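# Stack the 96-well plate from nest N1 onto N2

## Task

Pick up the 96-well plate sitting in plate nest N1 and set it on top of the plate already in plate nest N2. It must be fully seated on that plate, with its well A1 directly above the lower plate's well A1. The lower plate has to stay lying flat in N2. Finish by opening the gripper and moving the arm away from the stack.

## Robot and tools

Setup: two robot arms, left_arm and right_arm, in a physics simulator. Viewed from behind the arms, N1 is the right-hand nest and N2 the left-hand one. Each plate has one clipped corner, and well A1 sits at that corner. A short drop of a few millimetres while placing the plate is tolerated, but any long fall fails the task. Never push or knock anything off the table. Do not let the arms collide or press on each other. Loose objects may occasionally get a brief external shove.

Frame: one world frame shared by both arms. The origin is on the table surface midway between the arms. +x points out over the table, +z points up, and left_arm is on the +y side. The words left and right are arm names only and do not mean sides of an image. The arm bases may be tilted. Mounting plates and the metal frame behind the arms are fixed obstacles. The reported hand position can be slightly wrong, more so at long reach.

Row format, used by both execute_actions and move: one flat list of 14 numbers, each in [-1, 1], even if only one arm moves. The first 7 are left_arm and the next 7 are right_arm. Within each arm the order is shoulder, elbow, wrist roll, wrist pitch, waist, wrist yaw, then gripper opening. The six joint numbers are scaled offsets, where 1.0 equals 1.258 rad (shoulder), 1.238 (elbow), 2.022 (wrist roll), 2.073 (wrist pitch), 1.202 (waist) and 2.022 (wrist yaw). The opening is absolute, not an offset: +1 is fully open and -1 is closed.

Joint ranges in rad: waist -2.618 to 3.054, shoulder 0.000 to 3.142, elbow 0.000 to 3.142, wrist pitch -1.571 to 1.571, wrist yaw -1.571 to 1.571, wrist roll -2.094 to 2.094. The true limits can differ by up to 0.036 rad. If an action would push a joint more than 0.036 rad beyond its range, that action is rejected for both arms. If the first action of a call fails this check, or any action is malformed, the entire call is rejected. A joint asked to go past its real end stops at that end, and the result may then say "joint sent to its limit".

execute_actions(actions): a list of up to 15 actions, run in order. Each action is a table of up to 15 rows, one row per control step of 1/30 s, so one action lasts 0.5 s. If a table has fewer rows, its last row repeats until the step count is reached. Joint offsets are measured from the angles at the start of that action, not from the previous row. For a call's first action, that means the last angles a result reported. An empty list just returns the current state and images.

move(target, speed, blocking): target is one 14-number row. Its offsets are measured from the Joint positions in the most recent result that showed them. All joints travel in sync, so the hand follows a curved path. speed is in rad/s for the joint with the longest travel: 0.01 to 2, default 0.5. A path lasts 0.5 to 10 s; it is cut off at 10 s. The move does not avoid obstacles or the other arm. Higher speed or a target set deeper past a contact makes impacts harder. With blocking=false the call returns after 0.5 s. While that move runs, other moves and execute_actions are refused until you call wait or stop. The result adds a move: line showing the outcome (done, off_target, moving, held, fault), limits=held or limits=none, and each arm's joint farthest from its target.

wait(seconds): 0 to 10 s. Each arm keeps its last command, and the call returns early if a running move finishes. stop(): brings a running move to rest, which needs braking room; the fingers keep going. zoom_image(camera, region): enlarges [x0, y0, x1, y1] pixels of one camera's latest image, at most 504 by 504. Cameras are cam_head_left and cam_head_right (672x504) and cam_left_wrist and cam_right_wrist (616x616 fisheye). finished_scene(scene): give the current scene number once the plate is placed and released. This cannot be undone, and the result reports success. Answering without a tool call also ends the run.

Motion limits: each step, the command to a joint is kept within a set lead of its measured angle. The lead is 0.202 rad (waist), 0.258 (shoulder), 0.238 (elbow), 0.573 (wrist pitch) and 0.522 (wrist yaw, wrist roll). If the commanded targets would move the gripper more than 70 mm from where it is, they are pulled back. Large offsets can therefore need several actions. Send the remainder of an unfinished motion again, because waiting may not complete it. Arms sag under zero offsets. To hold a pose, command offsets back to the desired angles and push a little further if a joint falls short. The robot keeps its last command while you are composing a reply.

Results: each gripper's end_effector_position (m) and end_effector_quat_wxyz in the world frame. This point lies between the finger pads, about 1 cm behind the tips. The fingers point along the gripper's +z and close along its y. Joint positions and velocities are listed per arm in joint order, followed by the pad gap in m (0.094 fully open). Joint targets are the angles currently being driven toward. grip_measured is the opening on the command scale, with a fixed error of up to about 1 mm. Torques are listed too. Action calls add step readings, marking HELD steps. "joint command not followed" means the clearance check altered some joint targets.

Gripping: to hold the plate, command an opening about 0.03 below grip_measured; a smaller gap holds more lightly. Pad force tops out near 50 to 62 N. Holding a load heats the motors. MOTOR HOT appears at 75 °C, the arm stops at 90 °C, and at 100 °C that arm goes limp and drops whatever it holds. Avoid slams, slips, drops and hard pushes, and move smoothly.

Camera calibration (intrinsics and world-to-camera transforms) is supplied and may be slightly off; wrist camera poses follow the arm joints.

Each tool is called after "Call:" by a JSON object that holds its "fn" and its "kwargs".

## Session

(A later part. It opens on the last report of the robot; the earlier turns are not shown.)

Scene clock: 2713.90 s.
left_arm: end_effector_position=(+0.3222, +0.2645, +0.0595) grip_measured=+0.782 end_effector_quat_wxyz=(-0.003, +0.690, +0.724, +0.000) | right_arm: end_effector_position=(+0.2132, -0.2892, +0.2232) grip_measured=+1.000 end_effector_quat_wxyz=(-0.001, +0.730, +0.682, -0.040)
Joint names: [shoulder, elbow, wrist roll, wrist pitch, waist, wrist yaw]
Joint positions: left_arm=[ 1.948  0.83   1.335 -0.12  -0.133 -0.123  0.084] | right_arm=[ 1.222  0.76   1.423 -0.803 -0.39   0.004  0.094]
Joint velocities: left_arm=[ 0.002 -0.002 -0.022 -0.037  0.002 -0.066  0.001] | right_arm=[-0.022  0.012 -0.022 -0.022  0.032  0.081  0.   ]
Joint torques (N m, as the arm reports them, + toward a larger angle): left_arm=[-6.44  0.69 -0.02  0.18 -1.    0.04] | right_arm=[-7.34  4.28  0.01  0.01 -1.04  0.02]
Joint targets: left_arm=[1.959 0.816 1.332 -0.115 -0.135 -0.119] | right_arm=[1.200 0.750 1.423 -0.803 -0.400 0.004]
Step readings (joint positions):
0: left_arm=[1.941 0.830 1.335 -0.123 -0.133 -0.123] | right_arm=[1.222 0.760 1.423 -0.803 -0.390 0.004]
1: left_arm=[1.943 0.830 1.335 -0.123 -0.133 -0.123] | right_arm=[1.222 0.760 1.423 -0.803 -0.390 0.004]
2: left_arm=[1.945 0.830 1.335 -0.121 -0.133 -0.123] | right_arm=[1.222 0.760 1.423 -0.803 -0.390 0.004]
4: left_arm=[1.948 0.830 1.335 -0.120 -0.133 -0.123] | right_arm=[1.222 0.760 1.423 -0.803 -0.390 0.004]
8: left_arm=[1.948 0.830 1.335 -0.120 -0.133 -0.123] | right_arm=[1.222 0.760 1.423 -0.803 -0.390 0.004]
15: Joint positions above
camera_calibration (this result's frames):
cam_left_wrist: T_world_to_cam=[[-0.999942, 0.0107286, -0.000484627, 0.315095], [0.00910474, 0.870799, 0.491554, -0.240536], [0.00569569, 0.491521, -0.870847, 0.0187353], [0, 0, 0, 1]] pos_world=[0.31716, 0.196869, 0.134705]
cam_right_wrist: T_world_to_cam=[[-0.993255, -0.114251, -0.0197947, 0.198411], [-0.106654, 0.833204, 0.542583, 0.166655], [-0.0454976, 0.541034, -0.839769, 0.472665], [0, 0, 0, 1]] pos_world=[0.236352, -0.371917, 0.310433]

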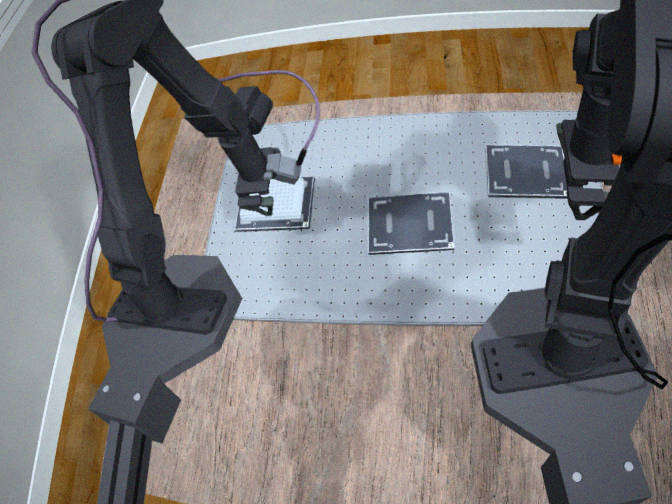

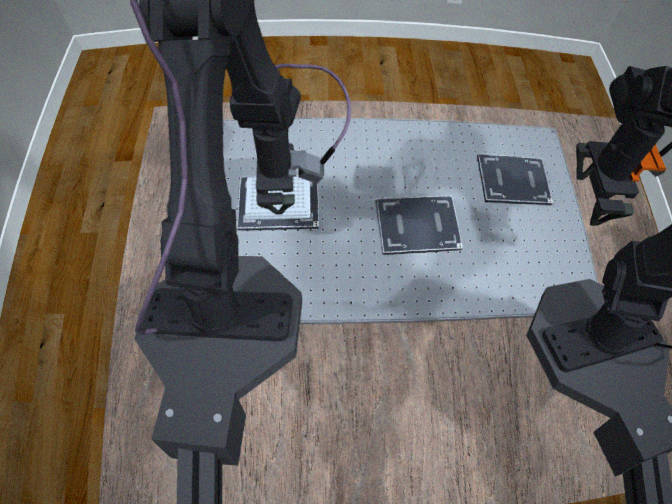

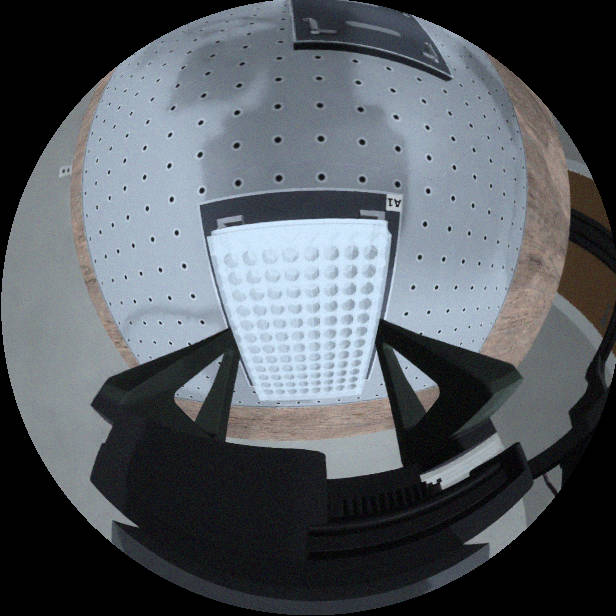

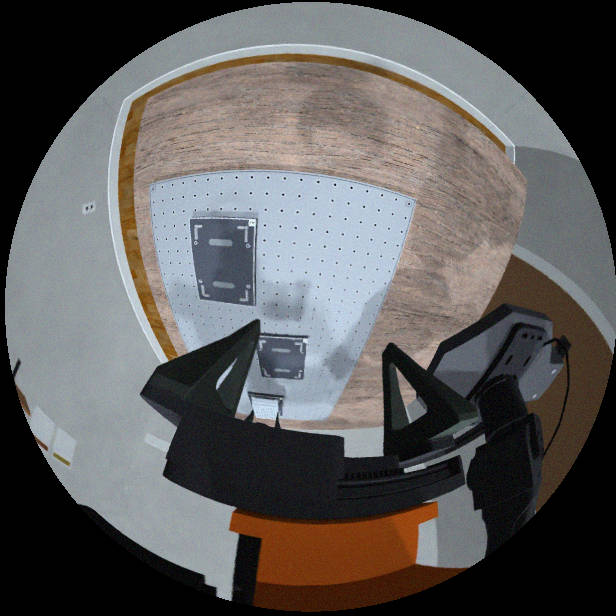

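Call:
{"fn": "execute_actions", "kwargs": {"actions": [[[0.0191,-0.0113,-0.0015,0.009,-0.0017,0.002,0.785,-0.0175,-0.008,0,0,-0.008,0,1],[0.0191,-0.0113,-0.0015,0.010,-0.0017,0.002,0.785,-0.0175,-0.008,0,0,-0.008,0,1],[0.0165,-0.0113,-0.0015,0.010,-0.0017,0.002,0.785,-0.0175,-0.008,0,0,-0.008,0,1]]]}}

Call:
{"fn": "zoom_image", "kwargs": {"camera": "cam_left_wrist", "region": [204,205,254,245]}}

Call:
{"fn": "zoom_image", "kwargs": {"camera": "cam_left_wrist", "region": [352,200,402,240]}}

Scene clock: 2737.20 s.
left_arm: end_effector_position=(+0.3226, +0.2645, +0.0591) grip_measured=+0.782 end_effector_quat_wxyz=(-0.003, +0.690, +0.724, +0.001) | right_arm: end_effector_position=(+0.2132, -0.2892, +0.2232) grip_measured=+1.000 end_effector_quat_wxyz=(-0.001, +0.730, +0.682, -0.040)
Joint names: [shoulder, elbow, wrist roll, wrist pitch, waist, wrist yaw]
Joint positions: left_arm=[ 1.949  0.83   1.335 -0.117 -0.133 -0.124  0.084] | right_arm=[ 1.222  0.76   1.423 -0.803 -0.39   0.004  0.094]
Joint velocities: left_arm=[ 0.012 -0.017  0.051 -0.037  0.017  0.037 -0.001] | right_arm=[-0.002 -0.007  0.022  0.007  0.002 -0.022  0.   ]
Joint torques (N m, as the arm reports them, + toward a larger angle): left_arm=[-5.84  0.69 -0.03  0.29 -0.95  0.05] | right_arm=[-7.32  4.28  0.02  0.   -1.03  0.01]
Joint targets: left_arm=[1.968 0.816 1.332 -0.099 -0.135 -0.119] | right_arm=[1.200 0.750 1.423 -0.803 -0.400 0.004]
Step readings (joint positions):
0: left_arm=[1.948 0.830 1.335 -0.120 -0.133 -0.123] | right_arm=[1.222 0.760 1.423 -0.803 -0.390 0.004]
1: left_arm=[1.948 0.830 1.335 -0.120 -0.133 -0.123] | right_arm=[1.222 0.760 1.423 -0.803 -0.390 0.004]
2: left_arm=[1.949 0.830 1.335 -0.118 -0.133 -0.123] | right_arm=[1.222 0.760 1.423 -0.803 -0.390 0.004]
4: left_arm=[1.949 0.830 1.335 -0.117 -0.133 -0.124] | right_arm=[1.222 0.760 1.423 -0.803 -0.390 0.004]
8: left_arm=[1.949 0.830 1.335 -0.117 -0.133 -0.124] | right_arm=[1.222 0.760 1.423 -0.803 -0.390 0.004]
15: Joint positions above
camera_calibration (this result's frames):
cam_left_wrist: T_world_to_cam=[[-0.999942, 0.0105485, -0.00204335, 0.315553], [0.00818101, 0.870756, 0.491648, -0.240005], [0.0069654, 0.491603, -0.870792, 0.0179731], [0, 0, 0, 1]] pos_world=[0.317373, 0.196822, 0.134294]
cam_right_wrist: T_world_to_cam=[[-0.993255, -0.114251, -0.0197947, 0.198411], [-0.106654, 0.833204, 0.542583, 0.166655], [-0.0454976, 0.541034, -0.839769, 0.472665], [0, 0, 0, 1]] pos_world=[0.236352, -0.371917, 0.310433]

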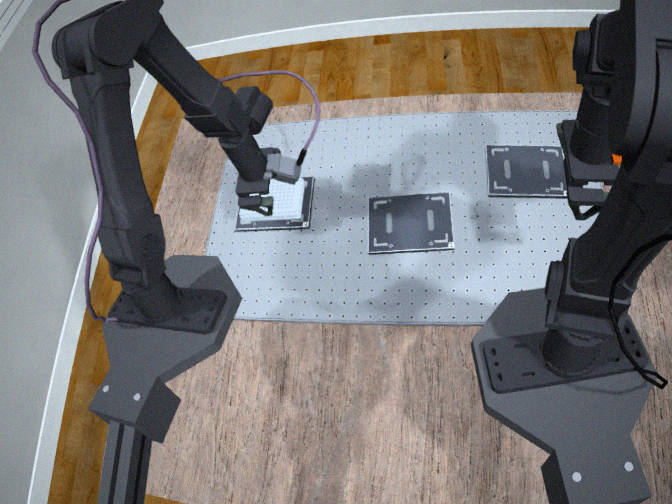

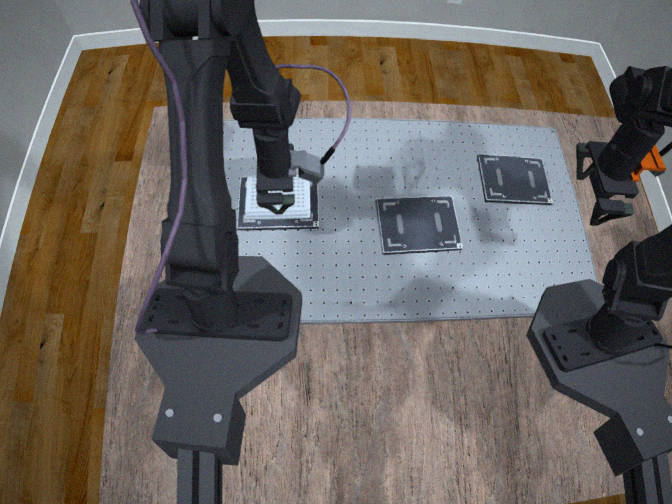

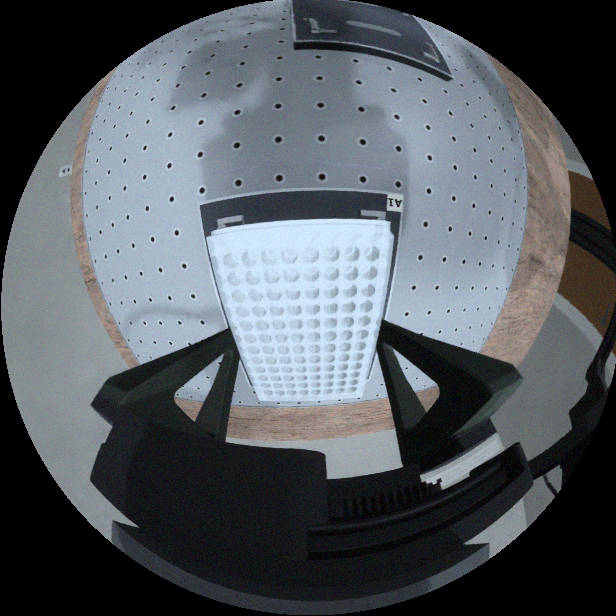

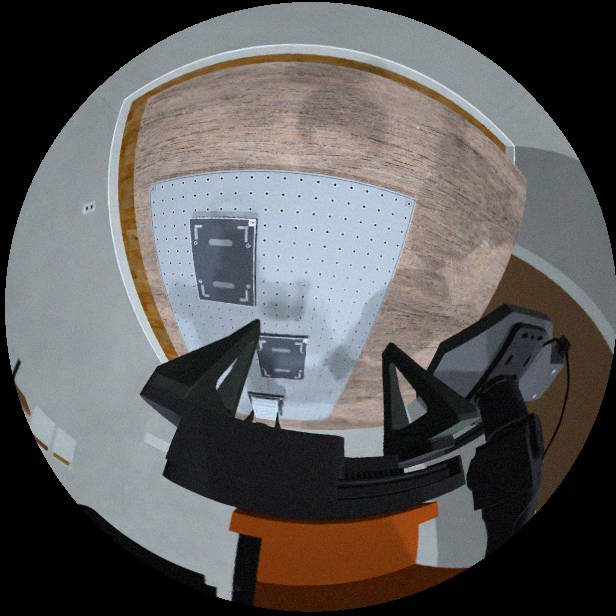

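Region (204, 205, 254, 245) of cam_left_wrist's 616x616 image, scaled by 10.080, with more detail than that image has; it fills the top 403 rows of this view, and the rest is white.

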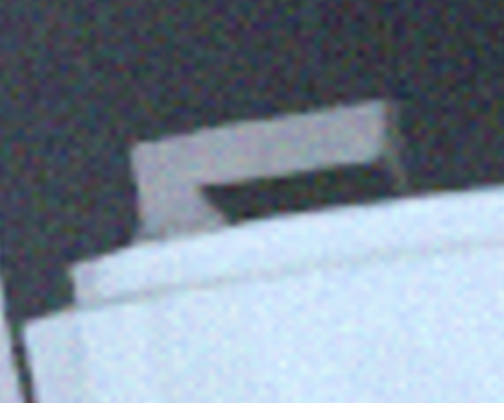

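Region (352, 200, 402, 240) of cam_left_wrist's 616x616 image, scaled by 10.080, with more detail than that image has; it fills the top 403 rows of this view, and the rest is white.

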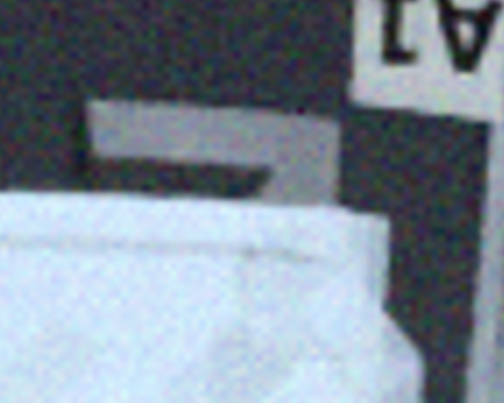

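Call:
{"fn": "zoom_image", "kwargs": {"camera": "cam_left_wrist", "region": [345,285,415,355]}}

Call:
{"fn": "zoom_image", "kwargs": {"camera": "cam_left_wrist", "region": [200,290,270,360]}}

Region (345, 285, 415, 355) of cam_left_wrist's 616x616 image, scaled by 7.200, with more detail than that image has.

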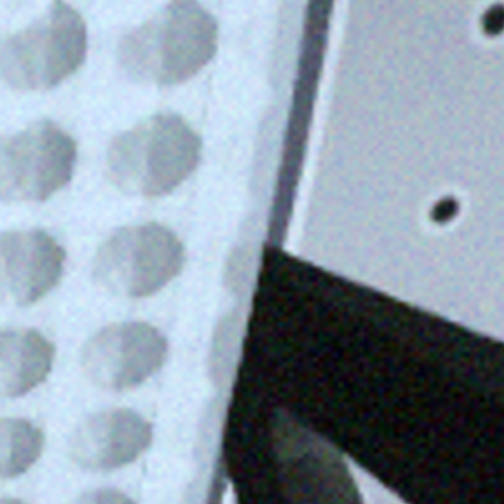

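Region (200, 290, 270, 360) of cam_left_wrist's 616x616 image, scaled by 7.200, with more detail than that image has.

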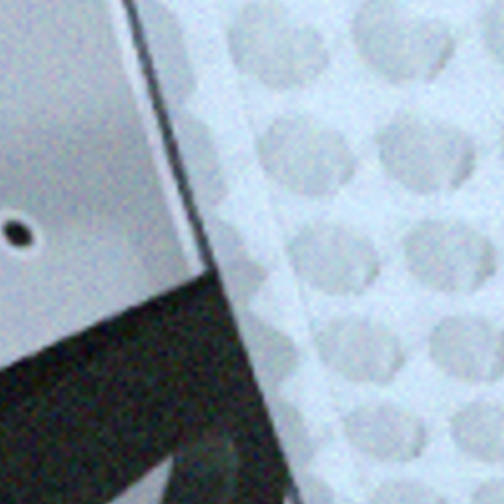

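Call:
{"fn": "execute_actions", "kwargs": {"actions": [[[0.010,-0.0113,-0.0015,0.0,-0.0017,0.002,0.785,-0.0175,-0.008,0,0,-0.008,0,1],[0.010,-0.0113,-0.0015,-0.005,-0.0017,0.002,0.785,-0.0175,-0.008,0,0,-0.008,0,1],[0.010,-0.0113,-0.0015,-0.008,-0.0017,0.002,0.785,-0.0175,-0.008,0,0,-0.008,0,1],[0.010,-0.0113,-0.0015,-0.0105,-0.0017,0.002,0.785,-0.0175,-0.008,0,0,-0.008,0,1]]]}}

Call:
{"fn": "zoom_image", "kwargs": {"camera": "cam_left_wrist", "region": [204,205,254,245]}}

Call:
{"fn": "zoom_image", "kwargs": {"camera": "cam_left_wrist", "region": [352,200,402,240]}}

Scene clock: 2786.70 s.
left_arm: end_effector_position=(+0.3220, +0.2646, +0.0591) grip_measured=+0.782 end_effector_quat_wxyz=(-0.004, +0.690, +0.724, +0.000) | right_arm: end_effector_position=(+0.2132, -0.2892, +0.2232) grip_measured=+1.000 end_effector_quat_wxyz=(-0.001, +0.730, +0.682, -0.040)
Joint names: [shoulder, elbow, wrist roll, wrist pitch, waist, wrist yaw]
Joint positions: left_arm=[ 1.949  0.83   1.335 -0.12  -0.133 -0.124  0.084] | right_arm=[ 1.222  0.76   1.423 -0.803 -0.39   0.004  0.094]
Joint velocities: left_arm=[-0.002 -0.017 -0.037 -0.022  0.007 -0.007  0.   ] | right_arm=[-0.012 -0.012 -0.007 -0.081 -0.007  0.051  0.   ]
Joint torques (N m, as the arm reports them, + toward a larger angle): left_arm=[-6.32  0.69 -0.02 -0.06 -0.98  0.04] | right_arm=[-7.35  4.28  0.02  0.   -1.05  0.01]
Joint targets: left_arm=[1.962 0.816 1.332 -0.139 -0.135 -0.120] | right_arm=[1.200 0.750 1.423 -0.803 -0.400 0.004]
Step readings (joint positions):
0: left_arm=[1.949 0.830 1.335 -0.117 -0.133 -0.124] | right_arm=[1.222 0.760 1.423 -0.803 -0.390 0.004]
1: left_arm=[1.949 0.830 1.335 -0.117 -0.133 -0.124] | right_arm=[1.222 0.760 1.423 -0.803 -0.390 0.004]
2: left_arm=[1.949 0.830 1.335 -0.118 -0.133 -0.124] | right_arm=[1.222 0.760 1.423 -0.803 -0.390 0.004]
4: left_arm=[1.949 0.830 1.335 -0.120 -0.133 -0.124] | right_arm=[1.222 0.760 1.423 -0.803 -0.390 0.004]
8: left_arm=[1.949 0.830 1.335 -0.120 -0.133 -0.124] | right_arm=[1.222 0.760 1.423 -0.803 -0.390 0.004]
15: Joint positions above
camera_calibration (this result's frames):
cam_left_wrist: T_world_to_cam=[[-0.999941, 0.0108218, 0.000193646, 0.314791], [0.00951672, 0.870545, 0.491997, -0.240489], [0.00515574, 0.49197, -0.870597, 0.0184016], [0, 0, 0, 1]] pos_world=[0.316966, 0.196897, 0.13428]
cam_right_wrist: T_world_to_cam=[[-0.993255, -0.114251, -0.0197947, 0.198411], [-0.106654, 0.833204, 0.542583, 0.166655], [-0.0454976, 0.541034, -0.839769, 0.472665], [0, 0, 0, 1]] pos_world=[0.236352, -0.371917, 0.310433]

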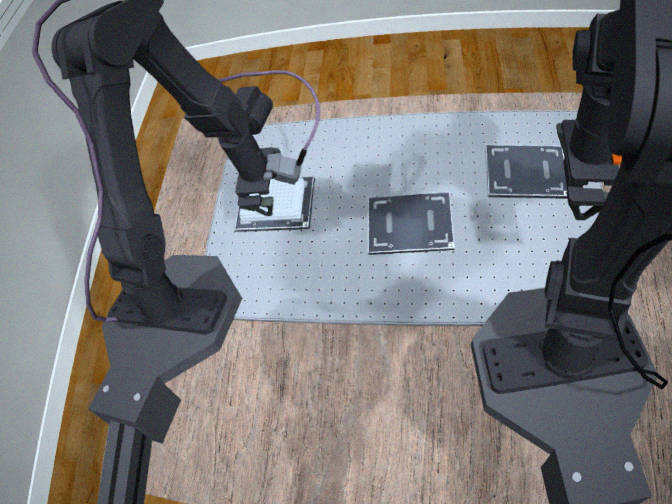

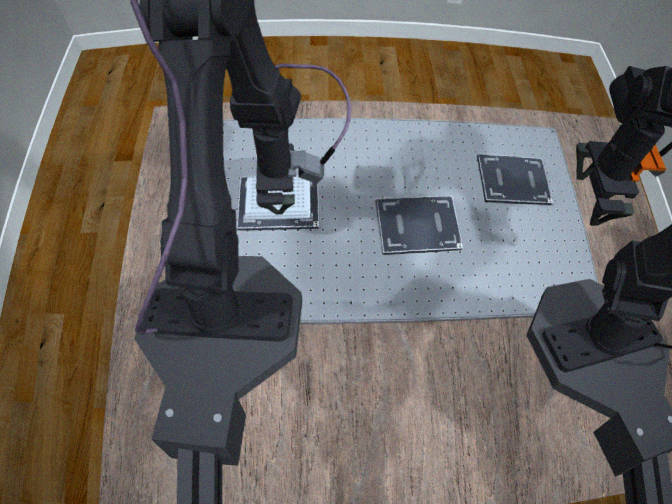

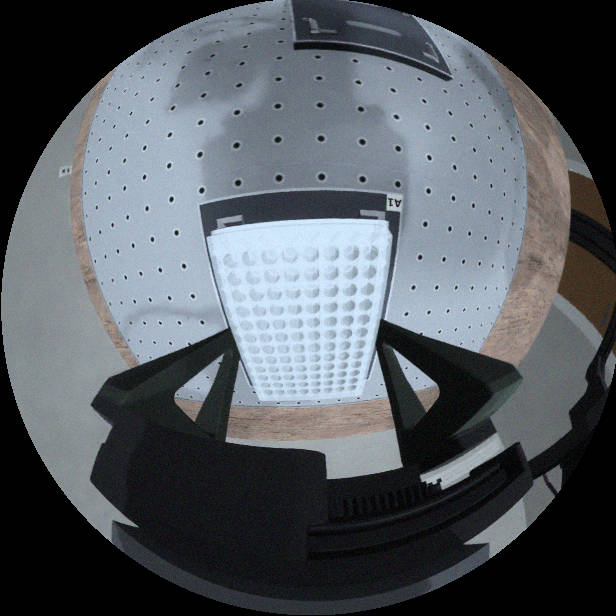

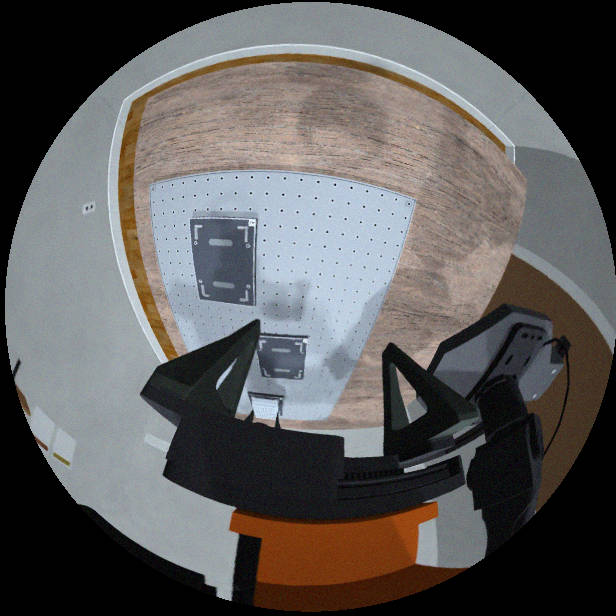

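Region (204, 205, 254, 245) of cam_left_wrist's 616x616 image, scaled by 10.080, with more detail than that image has; it fills the top 403 rows of this view, and the rest is white.

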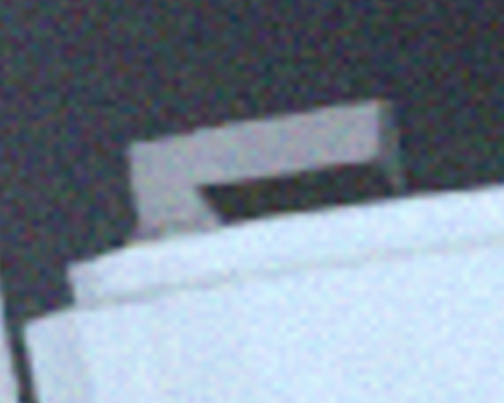

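Region (352, 200, 402, 240) of cam_left_wrist's 616x616 image, scaled by 10.080, with more detail than that image has; it fills the top 403 rows of this view, and the rest is white.

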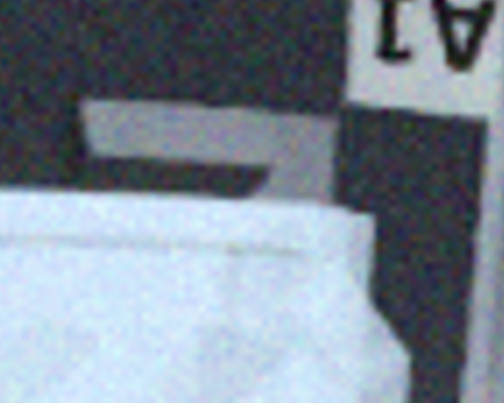

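Call:
{"fn": "execute_actions", "kwargs": {"actions": [[[0.004,-0.0113,-0.0015,-0.005,-0.0017,0.002,0.785,-0.0175,-0.008,0,0,-0.008,0,1],[-0.002,-0.0113,-0.0015,0.0,-0.0017,0.002,0.785,-0.0175,-0.008,0,0,-0.008,0,1],[-0.008,-0.0113,-0.0015,0.002,-0.0017,0.002,0.785,-0.0175,-0.008,0,0,-0.008,0,1],[-0.0135,-0.0113,-0.0015,0.002,-0.0017,0.002,0.785,-0.0175,-0.008,0,0,-0.008,0,1]]]}}

Call:
{"fn": "zoom_image", "kwargs": {"camera": "cam_left_wrist", "region": [204,205,254,245]}}

Call:
{"fn": "zoom_image", "kwargs": {"camera": "cam_left_wrist", "region": [352,200,402,240]}}

Scene clock: 2829.53 s.
left_arm: end_effector_position=(+0.3225, +0.2645, +0.0595) grip_measured=+0.782 end_effector_quat_wxyz=(-0.003, +0.690, +0.724, +0.001) | right_arm: end_effector_position=(+0.2132, -0.2892, +0.2232) grip_measured=+1.000 end_effector_quat_wxyz=(-0.001, +0.730, +0.682, -0.040)
Joint names: [shoulder, elbow, wrist roll, wrist pitch, waist, wrist yaw]
Joint positions: left_arm=[ 1.948  0.83   1.335 -0.119 -0.133 -0.124  0.084] | right_arm=[ 1.222  0.76   1.423 -0.803 -0.39   0.004  0.094]
Joint velocities: left_arm=[ 0.012  0.012 -0.081 -0.007 -0.007 -0.007 -0.001] | right_arm=[-0.002 -0.007 -0.037 -0.022  0.012 -0.051  0.   ]
Joint torques (N m, as the arm reports them, + toward a larger angle): left_arm=[-8.26  0.69 -0.02  0.17 -0.98  0.04] | right_arm=[-7.34  4.28  0.01  0.   -1.04  0.01]
Joint targets: left_arm=[1.932 0.816 1.332 -0.115 -0.135 -0.120] | right_arm=[1.200 0.750 1.423 -0.803 -0.400 0.004]
Step readings (joint positions):
0: left_arm=[1.949 0.830 1.335 -0.120 -0.133 -0.124] | right_arm=[1.222 0.760 1.423 -0.803 -0.390 0.004]
1: left_arm=[1.949 0.830 1.335 -0.120 -0.133 -0.124] | right_arm=[1.222 0.760 1.423 -0.803 -0.390 0.004]
2: left_arm=[1.949 0.830 1.335 -0.119 -0.133 -0.124] | right_arm=[1.222 0.760 1.423 -0.803 -0.390 0.004]
4: left_arm=[1.949 0.830 1.335 -0.119 -0.133 -0.124] | right_arm=[1.222 0.760 1.423 -0.803 -0.390 0.004]
8: left_arm=[1.948 0.830 1.335 -0.119 -0.133 -0.124] | right_arm=[1.222 0.760 1.423 -0.803 -0.390 0.004]
15: Joint positions above
camera_calibration (this result's frames):
cam_left_wrist: T_world_to_cam=[[-0.999942, 0.0105941, -0.00167053, 0.315491], [0.00840358, 0.870721, 0.491706, -0.240312], [0.00666375, 0.491664, -0.87076, 0.0183706], [0, 0, 0, 1]] pos_world=[0.31737, 0.19687, 0.134686]
cam_right_wrist: T_world_to_cam=[[-0.993255, -0.114251, -0.0197947, 0.198411], [-0.106654, 0.833204, 0.542583, 0.166655], [-0.0454976, 0.541034, -0.839769, 0.472665], [0, 0, 0, 1]] pos_world=[0.236352, -0.371917, 0.310433]

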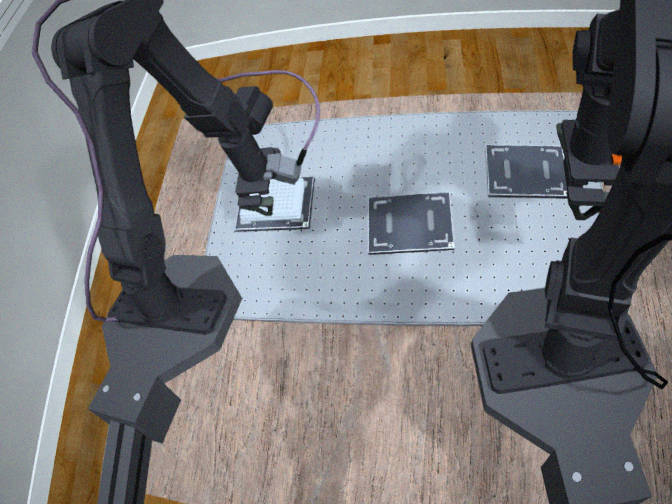

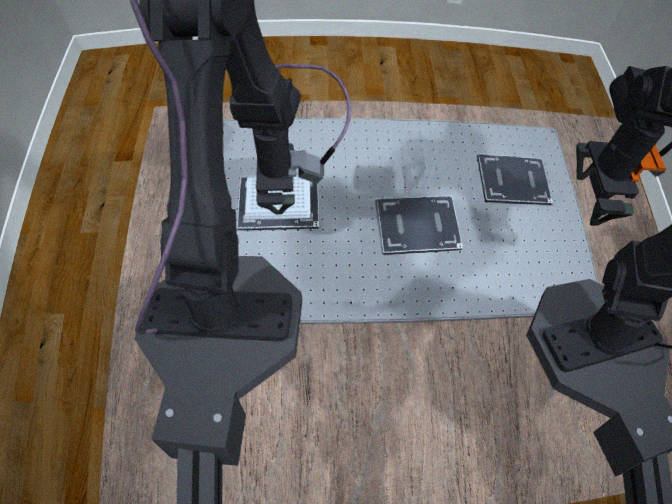

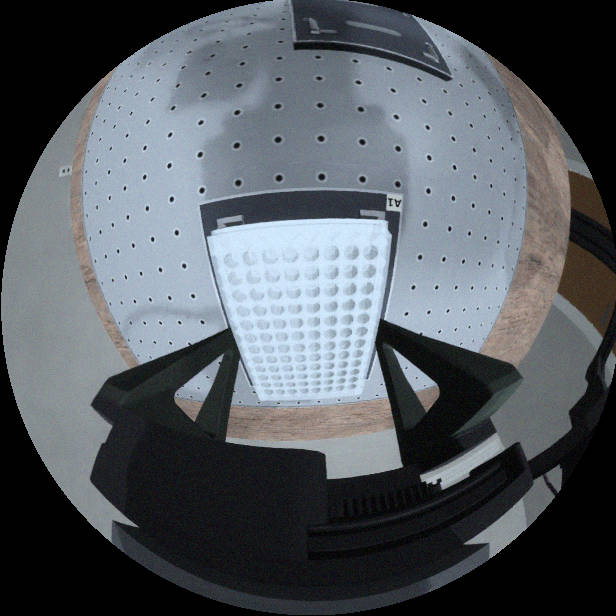

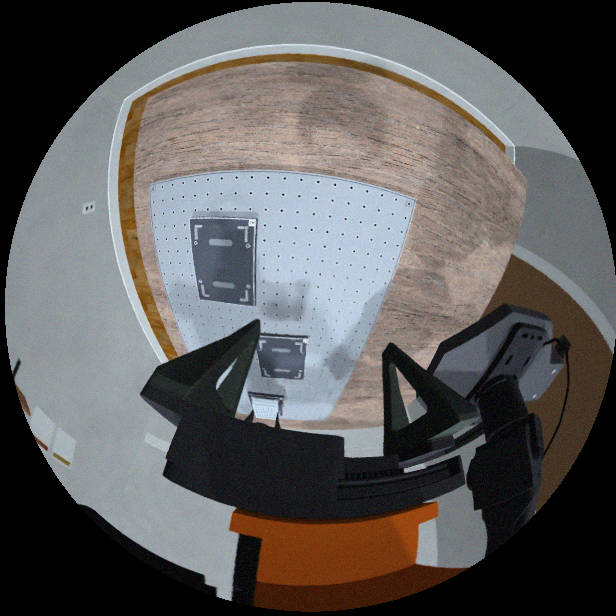

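Region (204, 205, 254, 245) of cam_left_wrist's 616x616 image, scaled by 10.080, with more detail than that image has; it fills the top 403 rows of this view, and the rest is white.

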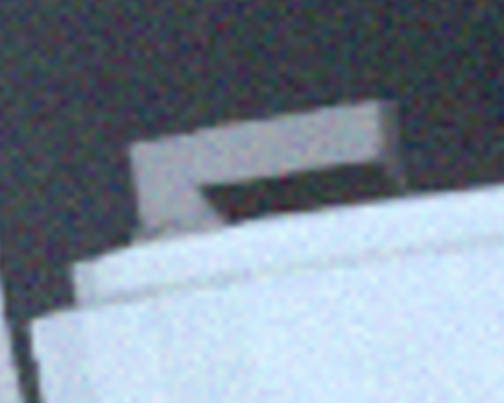

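Region (352, 200, 402, 240) of cam_left_wrist's 616x616 image, scaled by 10.080, with more detail than that image has; it fills the top 403 rows of this view, and the rest is white.

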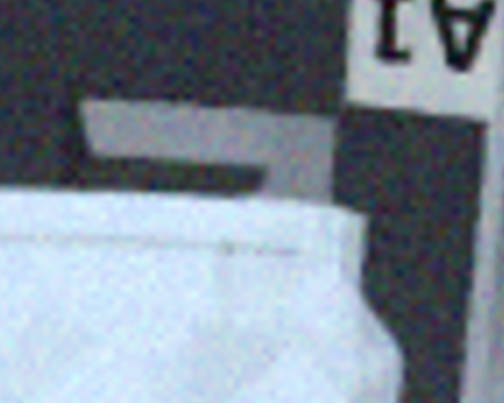

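Call:
{"fn": "execute_actions", "kwargs": {"actions": [[[-0.012,-0.0113,-0.0015,0.008,-0.0017,0.002,0.77,-0.0175,-0.008,0,0,-0.008,0,1]]]}}

Call:
{"fn": "zoom_image", "kwargs": {"camera": "cam_left_wrist", "region": [204,205,254,245]}}

Call:
{"fn": "zoom_image", "kwargs": {"camera": "cam_left_wrist", "region": [352,200,402,240]}}

Scene clock: 2852.27 s.
left_arm: end_effector_position=(+0.3226, +0.2645, +0.0595) grip_measured=+0.773 end_effector_quat_wxyz=(-0.003, +0.690, +0.724, +0.001) | right_arm: end_effector_position=(+0.2132, -0.2892, +0.2232) grip_measured=+1.000 end_effector_quat_wxyz=(-0.001, +0.730, +0.682, -0.040)
Joint names: [shoulder, elbow, wrist roll, wrist pitch, waist, wrist yaw]
Joint positions: left_arm=[ 1.948  0.83   1.335 -0.119 -0.133 -0.124  0.083] | right_arm=[ 1.222  0.76   1.423 -0.803 -0.39   0.004  0.094]
Joint velocities: left_arm=[ 0.007 -0.002 -0.037 -0.022 -0.017 -0.037  0.001] | right_arm=[-0.002  0.017 -0.037  0.022 -0.002 -0.022  0.   ]
Joint torques (N m, as the arm reports them, + toward a larger angle): left_arm=[-8.24  0.69 -0.02  0.29 -0.98  0.04] | right_arm=[-7.32  4.28  0.01  0.   -1.06  0.02]
Joint targets: left_arm=[1.933 0.816 1.332 -0.103 -0.135 -0.120] | right_arm=[1.200 0.750 1.423 -0.803 -0.400 0.004]
Step readings (joint positions):
0: left_arm=[1.948 0.830 1.335 -0.119 -0.133 -0.124] | right_arm=[1.222 0.760 1.423 -0.803 -0.390 0.004]
1: left_arm=[1.948 0.830 1.335 -0.119 -0.133 -0.124] | right_arm=[1.222 0.760 1.423 -0.803 -0.390 0.004]
2: left_arm=[1.948 0.830 1.335 -0.119 -0.133 -0.124] | right_arm=[1.222 0.760 1.423 -0.803 -0.390 0.004]
4: left_arm=[1.948 0.830 1.335 -0.119 -0.133 -0.124] | right_arm=[1.222 0.760 1.423 -0.803 -0.390 0.004]
8: left_arm=[1.948 0.830 1.335 -0.119 -0.133 -0.124] | right_arm=[1.222 0.760 1.423 -0.803 -0.390 0.004]
15: Joint positions above
camera_calibration (this result's frames):
cam_left_wrist: T_world_to_cam=[[-0.999942, 0.0105485, -0.00204335, 0.315618], [0.00818101, 0.870756, 0.491648, -0.240231], [0.0069654, 0.491603, -0.870792, 0.0182991], [0, 0, 0, 1]] pos_world=[0.317438, 0.196858, 0.134689]
cam_right_wrist: T_world_to_cam=[[-0.993255, -0.114251, -0.0197947, 0.198411], [-0.106654, 0.833204, 0.542583, 0.166655], [-0.0454976, 0.541034, -0.839769, 0.472665], [0, 0, 0, 1]] pos_world=[0.236352, -0.371917, 0.310433]

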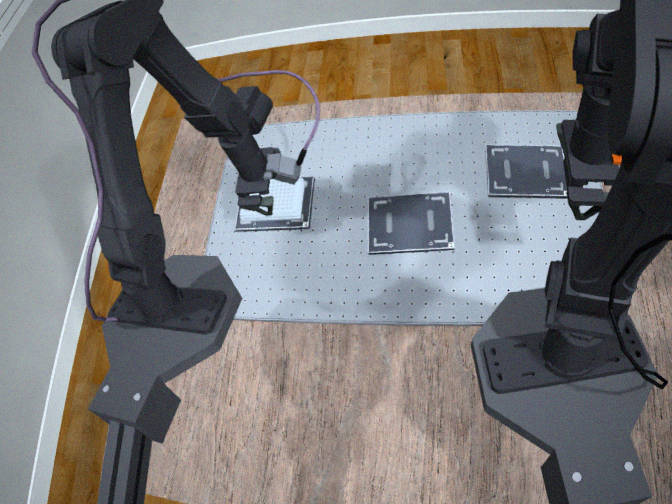

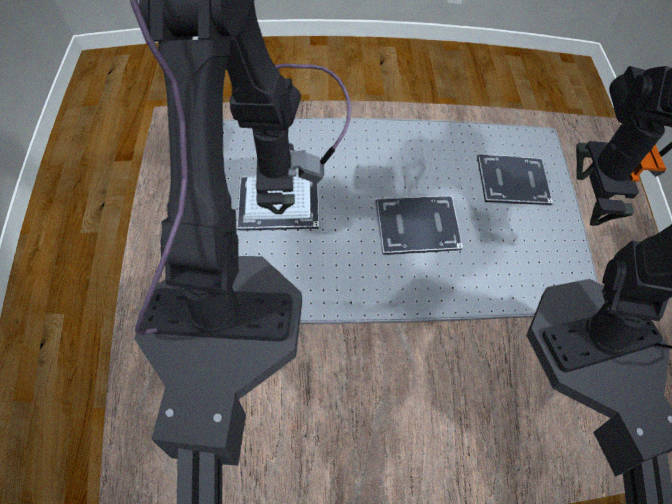

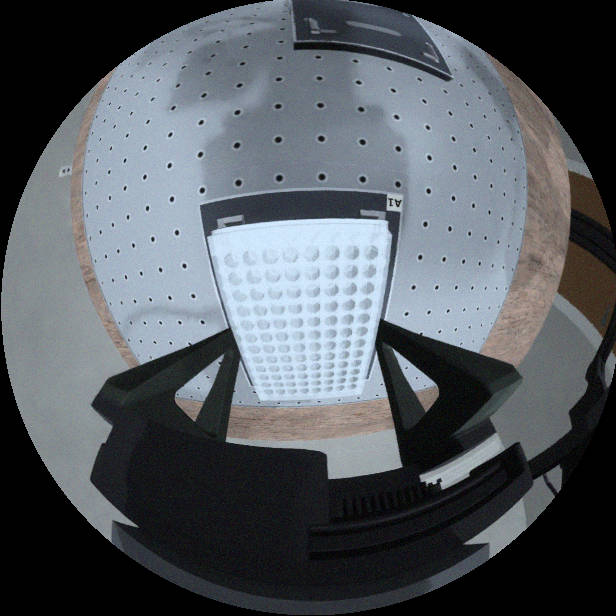

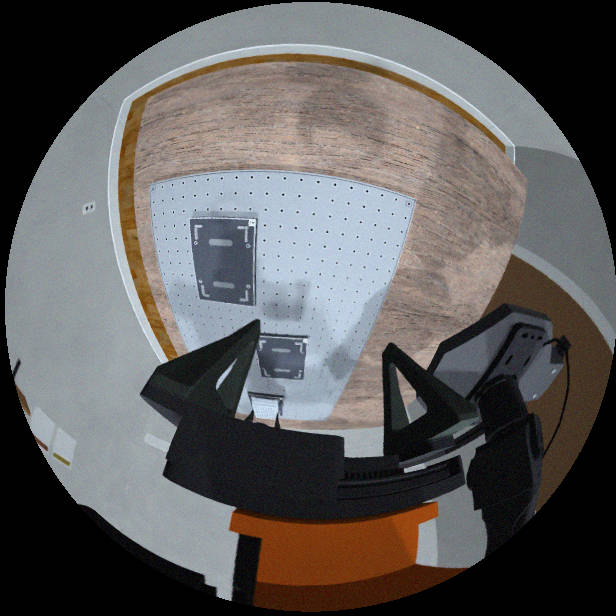

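Region (204, 205, 254, 245) of cam_left_wrist's 616x616 image, scaled by 10.080, with more detail than that image has; it fills the top 403 rows of this view, and the rest is white.

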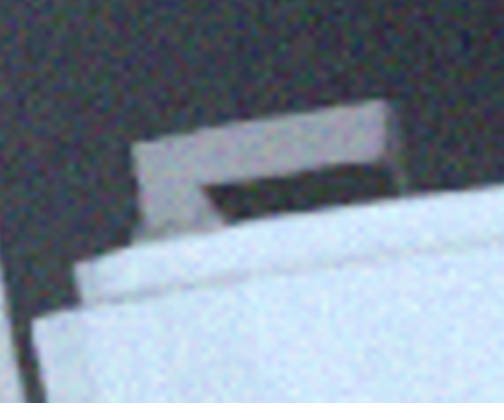

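Region (352, 200, 402, 240) of cam_left_wrist's 616x616 image, scaled by 10.080, with more detail than that image has; it fills the top 403 rows of this view, and the rest is white.

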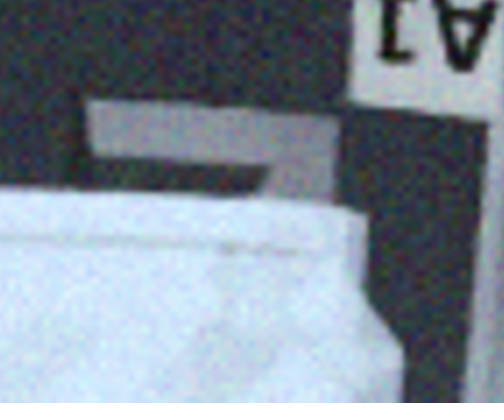

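Call:
{"fn": "execute_actions", "kwargs": {"actions": [[[-0.012,-0.0113,-0.0015,0.002,-0.0017,0.002,0.79,-0.0175,-0.008,0,0,-0.008,0,1],[-0.012,-0.0113,-0.0015,0.002,-0.0017,0.002,0.81,-0.0175,-0.008,0,0,-0.008,0,1],[-0.012,-0.0113,-0.0015,0.002,-0.0017,0.002,0.83,-0.0175,-0.008,0,0,-0.008,0,1],[-0.012,-0.0113,-0.0015,0.002,-0.0017,0.002,0.85,-0.0175,-0.008,0,0,-0.008,0,1],[-0.012,-0.0113,-0.0015,0.002,-0.0017,0.002,0.87,-0.0175,-0.008,0,0,-0.008,0,1],[-0.012,-0.0113,-0.0015,0.002,-0.0017,0.002,0.89,-0.0175,-0.008,0,0,-0.008,0,1]]]}}

Call:
{"fn": "zoom_image", "kwargs": {"camera": "cam_left_wrist", "region": [204,205,254,245]}}

Call:
{"fn": "zoom_image", "kwargs": {"camera": "cam_left_wrist", "region": [352,200,402,240]}}

Scene clock: 2880.53 s.
left_arm: end_effector_position=(+0.3210, +0.2647, +0.0595) grip_measured=+0.887 end_effector_quat_wxyz=(-0.005, +0.690, +0.724, -0.001) | right_arm: end_effector_position=(+0.2132, -0.2892, +0.2232) grip_measured=+1.000 end_effector_quat_wxyz=(-0.001, +0.730, +0.682, -0.040)
Joint names: [shoulder, elbow, wrist roll, wrist pitch, waist, wrist yaw]
Joint positions: left_arm=[ 1.948  0.83   1.335 -0.125 -0.133 -0.123  0.089] | right_arm=[ 1.222  0.76   1.423 -0.803 -0.39   0.004  0.094]
Joint velocities: left_arm=[-0.002  0.002 -0.007 -0.007  0.002 -0.066  0.   ] | right_arm=[-0.017  0.002 -0.037 -0.037 -0.007 -0.007  0.   ]
Joint torques (N m, as the arm reports them, + toward a larger angle): left_arm=[-8.23  0.68 -0.02  0.22 -0.98  0.04] | right_arm=[-7.33  4.27  0.01  0.01 -1.05  0.01]
Joint targets: left_arm=[1.933 0.816 1.332 -0.115 -0.135 -0.119] | right_arm=[1.200 0.750 1.423 -0.803 -0.400 0.004]
Step readings (joint positions):
0: left_arm=[1.948 0.830 1.335 -0.119 -0.133 -0.124] | right_arm=[1.222 0.760 1.423 -0.803 -0.390 0.004]
1: left_arm=[1.948 0.830 1.335 -0.119 -0.133 -0.124] | right_arm=[1.222 0.760 1.423 -0.803 -0.390 0.004]
2: left_arm=[1.948 0.830 1.335 -0.120 -0.133 -0.124] | right_arm=[1.222 0.760 1.423 -0.803 -0.390 0.004]
4: left_arm=[1.948 0.830 1.335 -0.121 -0.133 -0.124] | right_arm=[1.222 0.760 1.423 -0.803 -0.390 0.004]
8: left_arm=[1.948 0.830 1.335 -0.125 -0.133 -0.123] | right_arm=[1.222 0.760 1.423 -0.803 -0.390 0.004]
15: Joint positions above
camera_calibration (this result's frames):
cam_left_wrist: T_world_to_cam=[[-0.999926, 0.0113159, 0.00442989, 0.313422], [0.0120311, 0.870526, 0.491976, -0.241564], [0.00171083, 0.491993, -0.870597, 0.0198106], [0, 0, 0, 1]] pos_world=[0.316272, 0.196995, 0.134702]
cam_right_wrist: T_world_to_cam=[[-0.993255, -0.114251, -0.0197947, 0.198411], [-0.106654, 0.833204, 0.542583, 0.166655], [-0.0454976, 0.541034, -0.839769, 0.472665], [0, 0, 0, 1]] pos_world=[0.236352, -0.371917, 0.310433]

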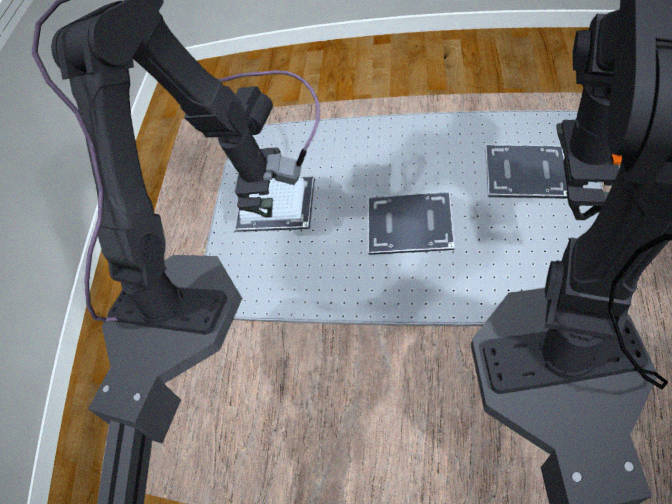

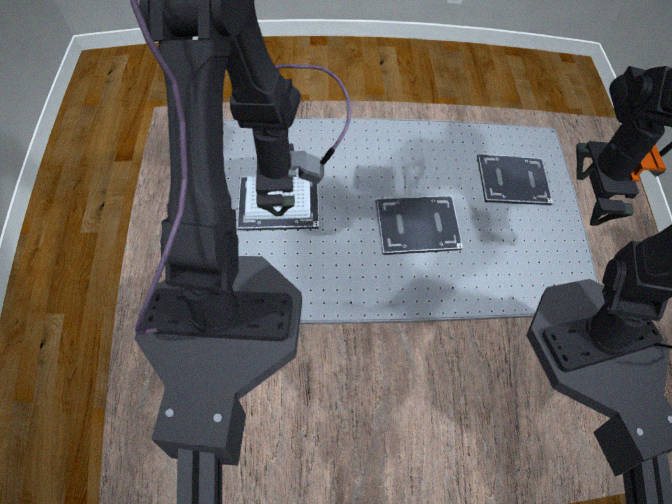

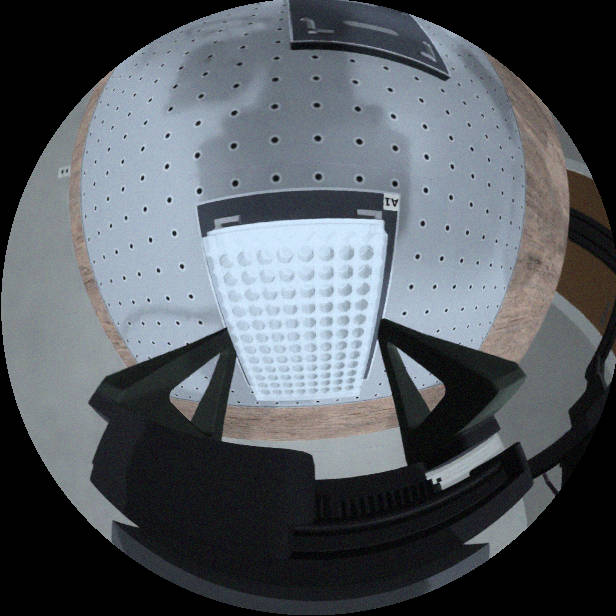

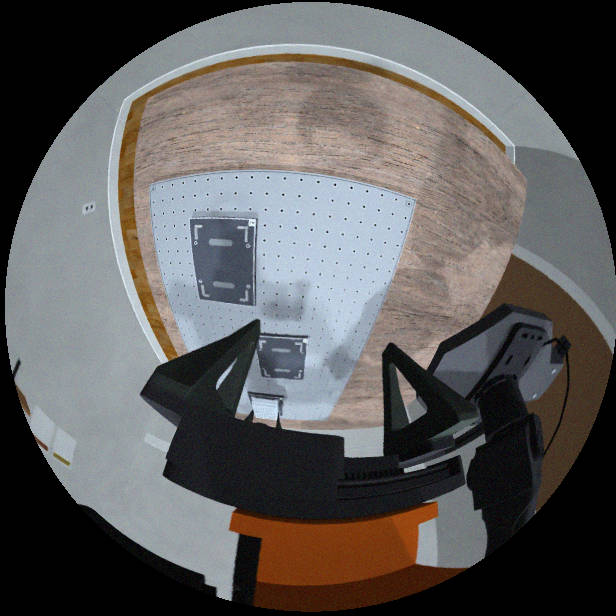

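Region (204, 205, 254, 245) of cam_left_wrist's 616x616 image, scaled by 10.080, with more detail than that image has; it fills the top 403 rows of this view, and the rest is white.

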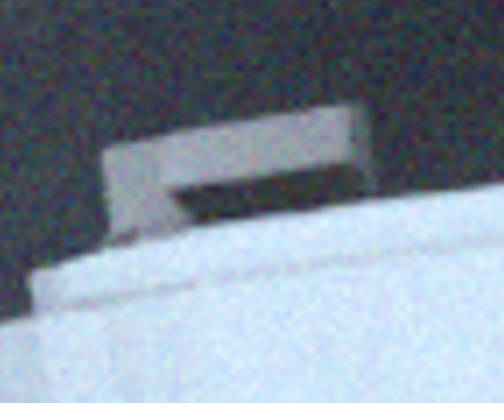

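Region (352, 200, 402, 240) of cam_left_wrist's 616x616 image, scaled by 10.080, with more detail than that image has; it fills the top 403 rows of this view, and the rest is white.

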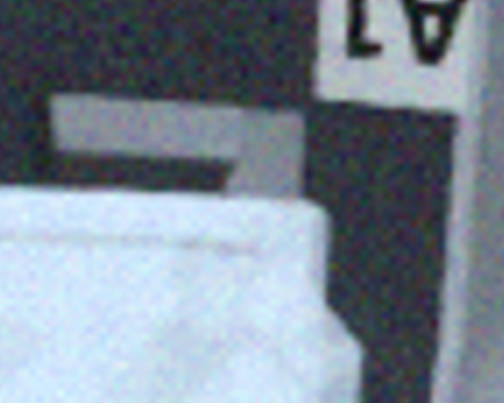

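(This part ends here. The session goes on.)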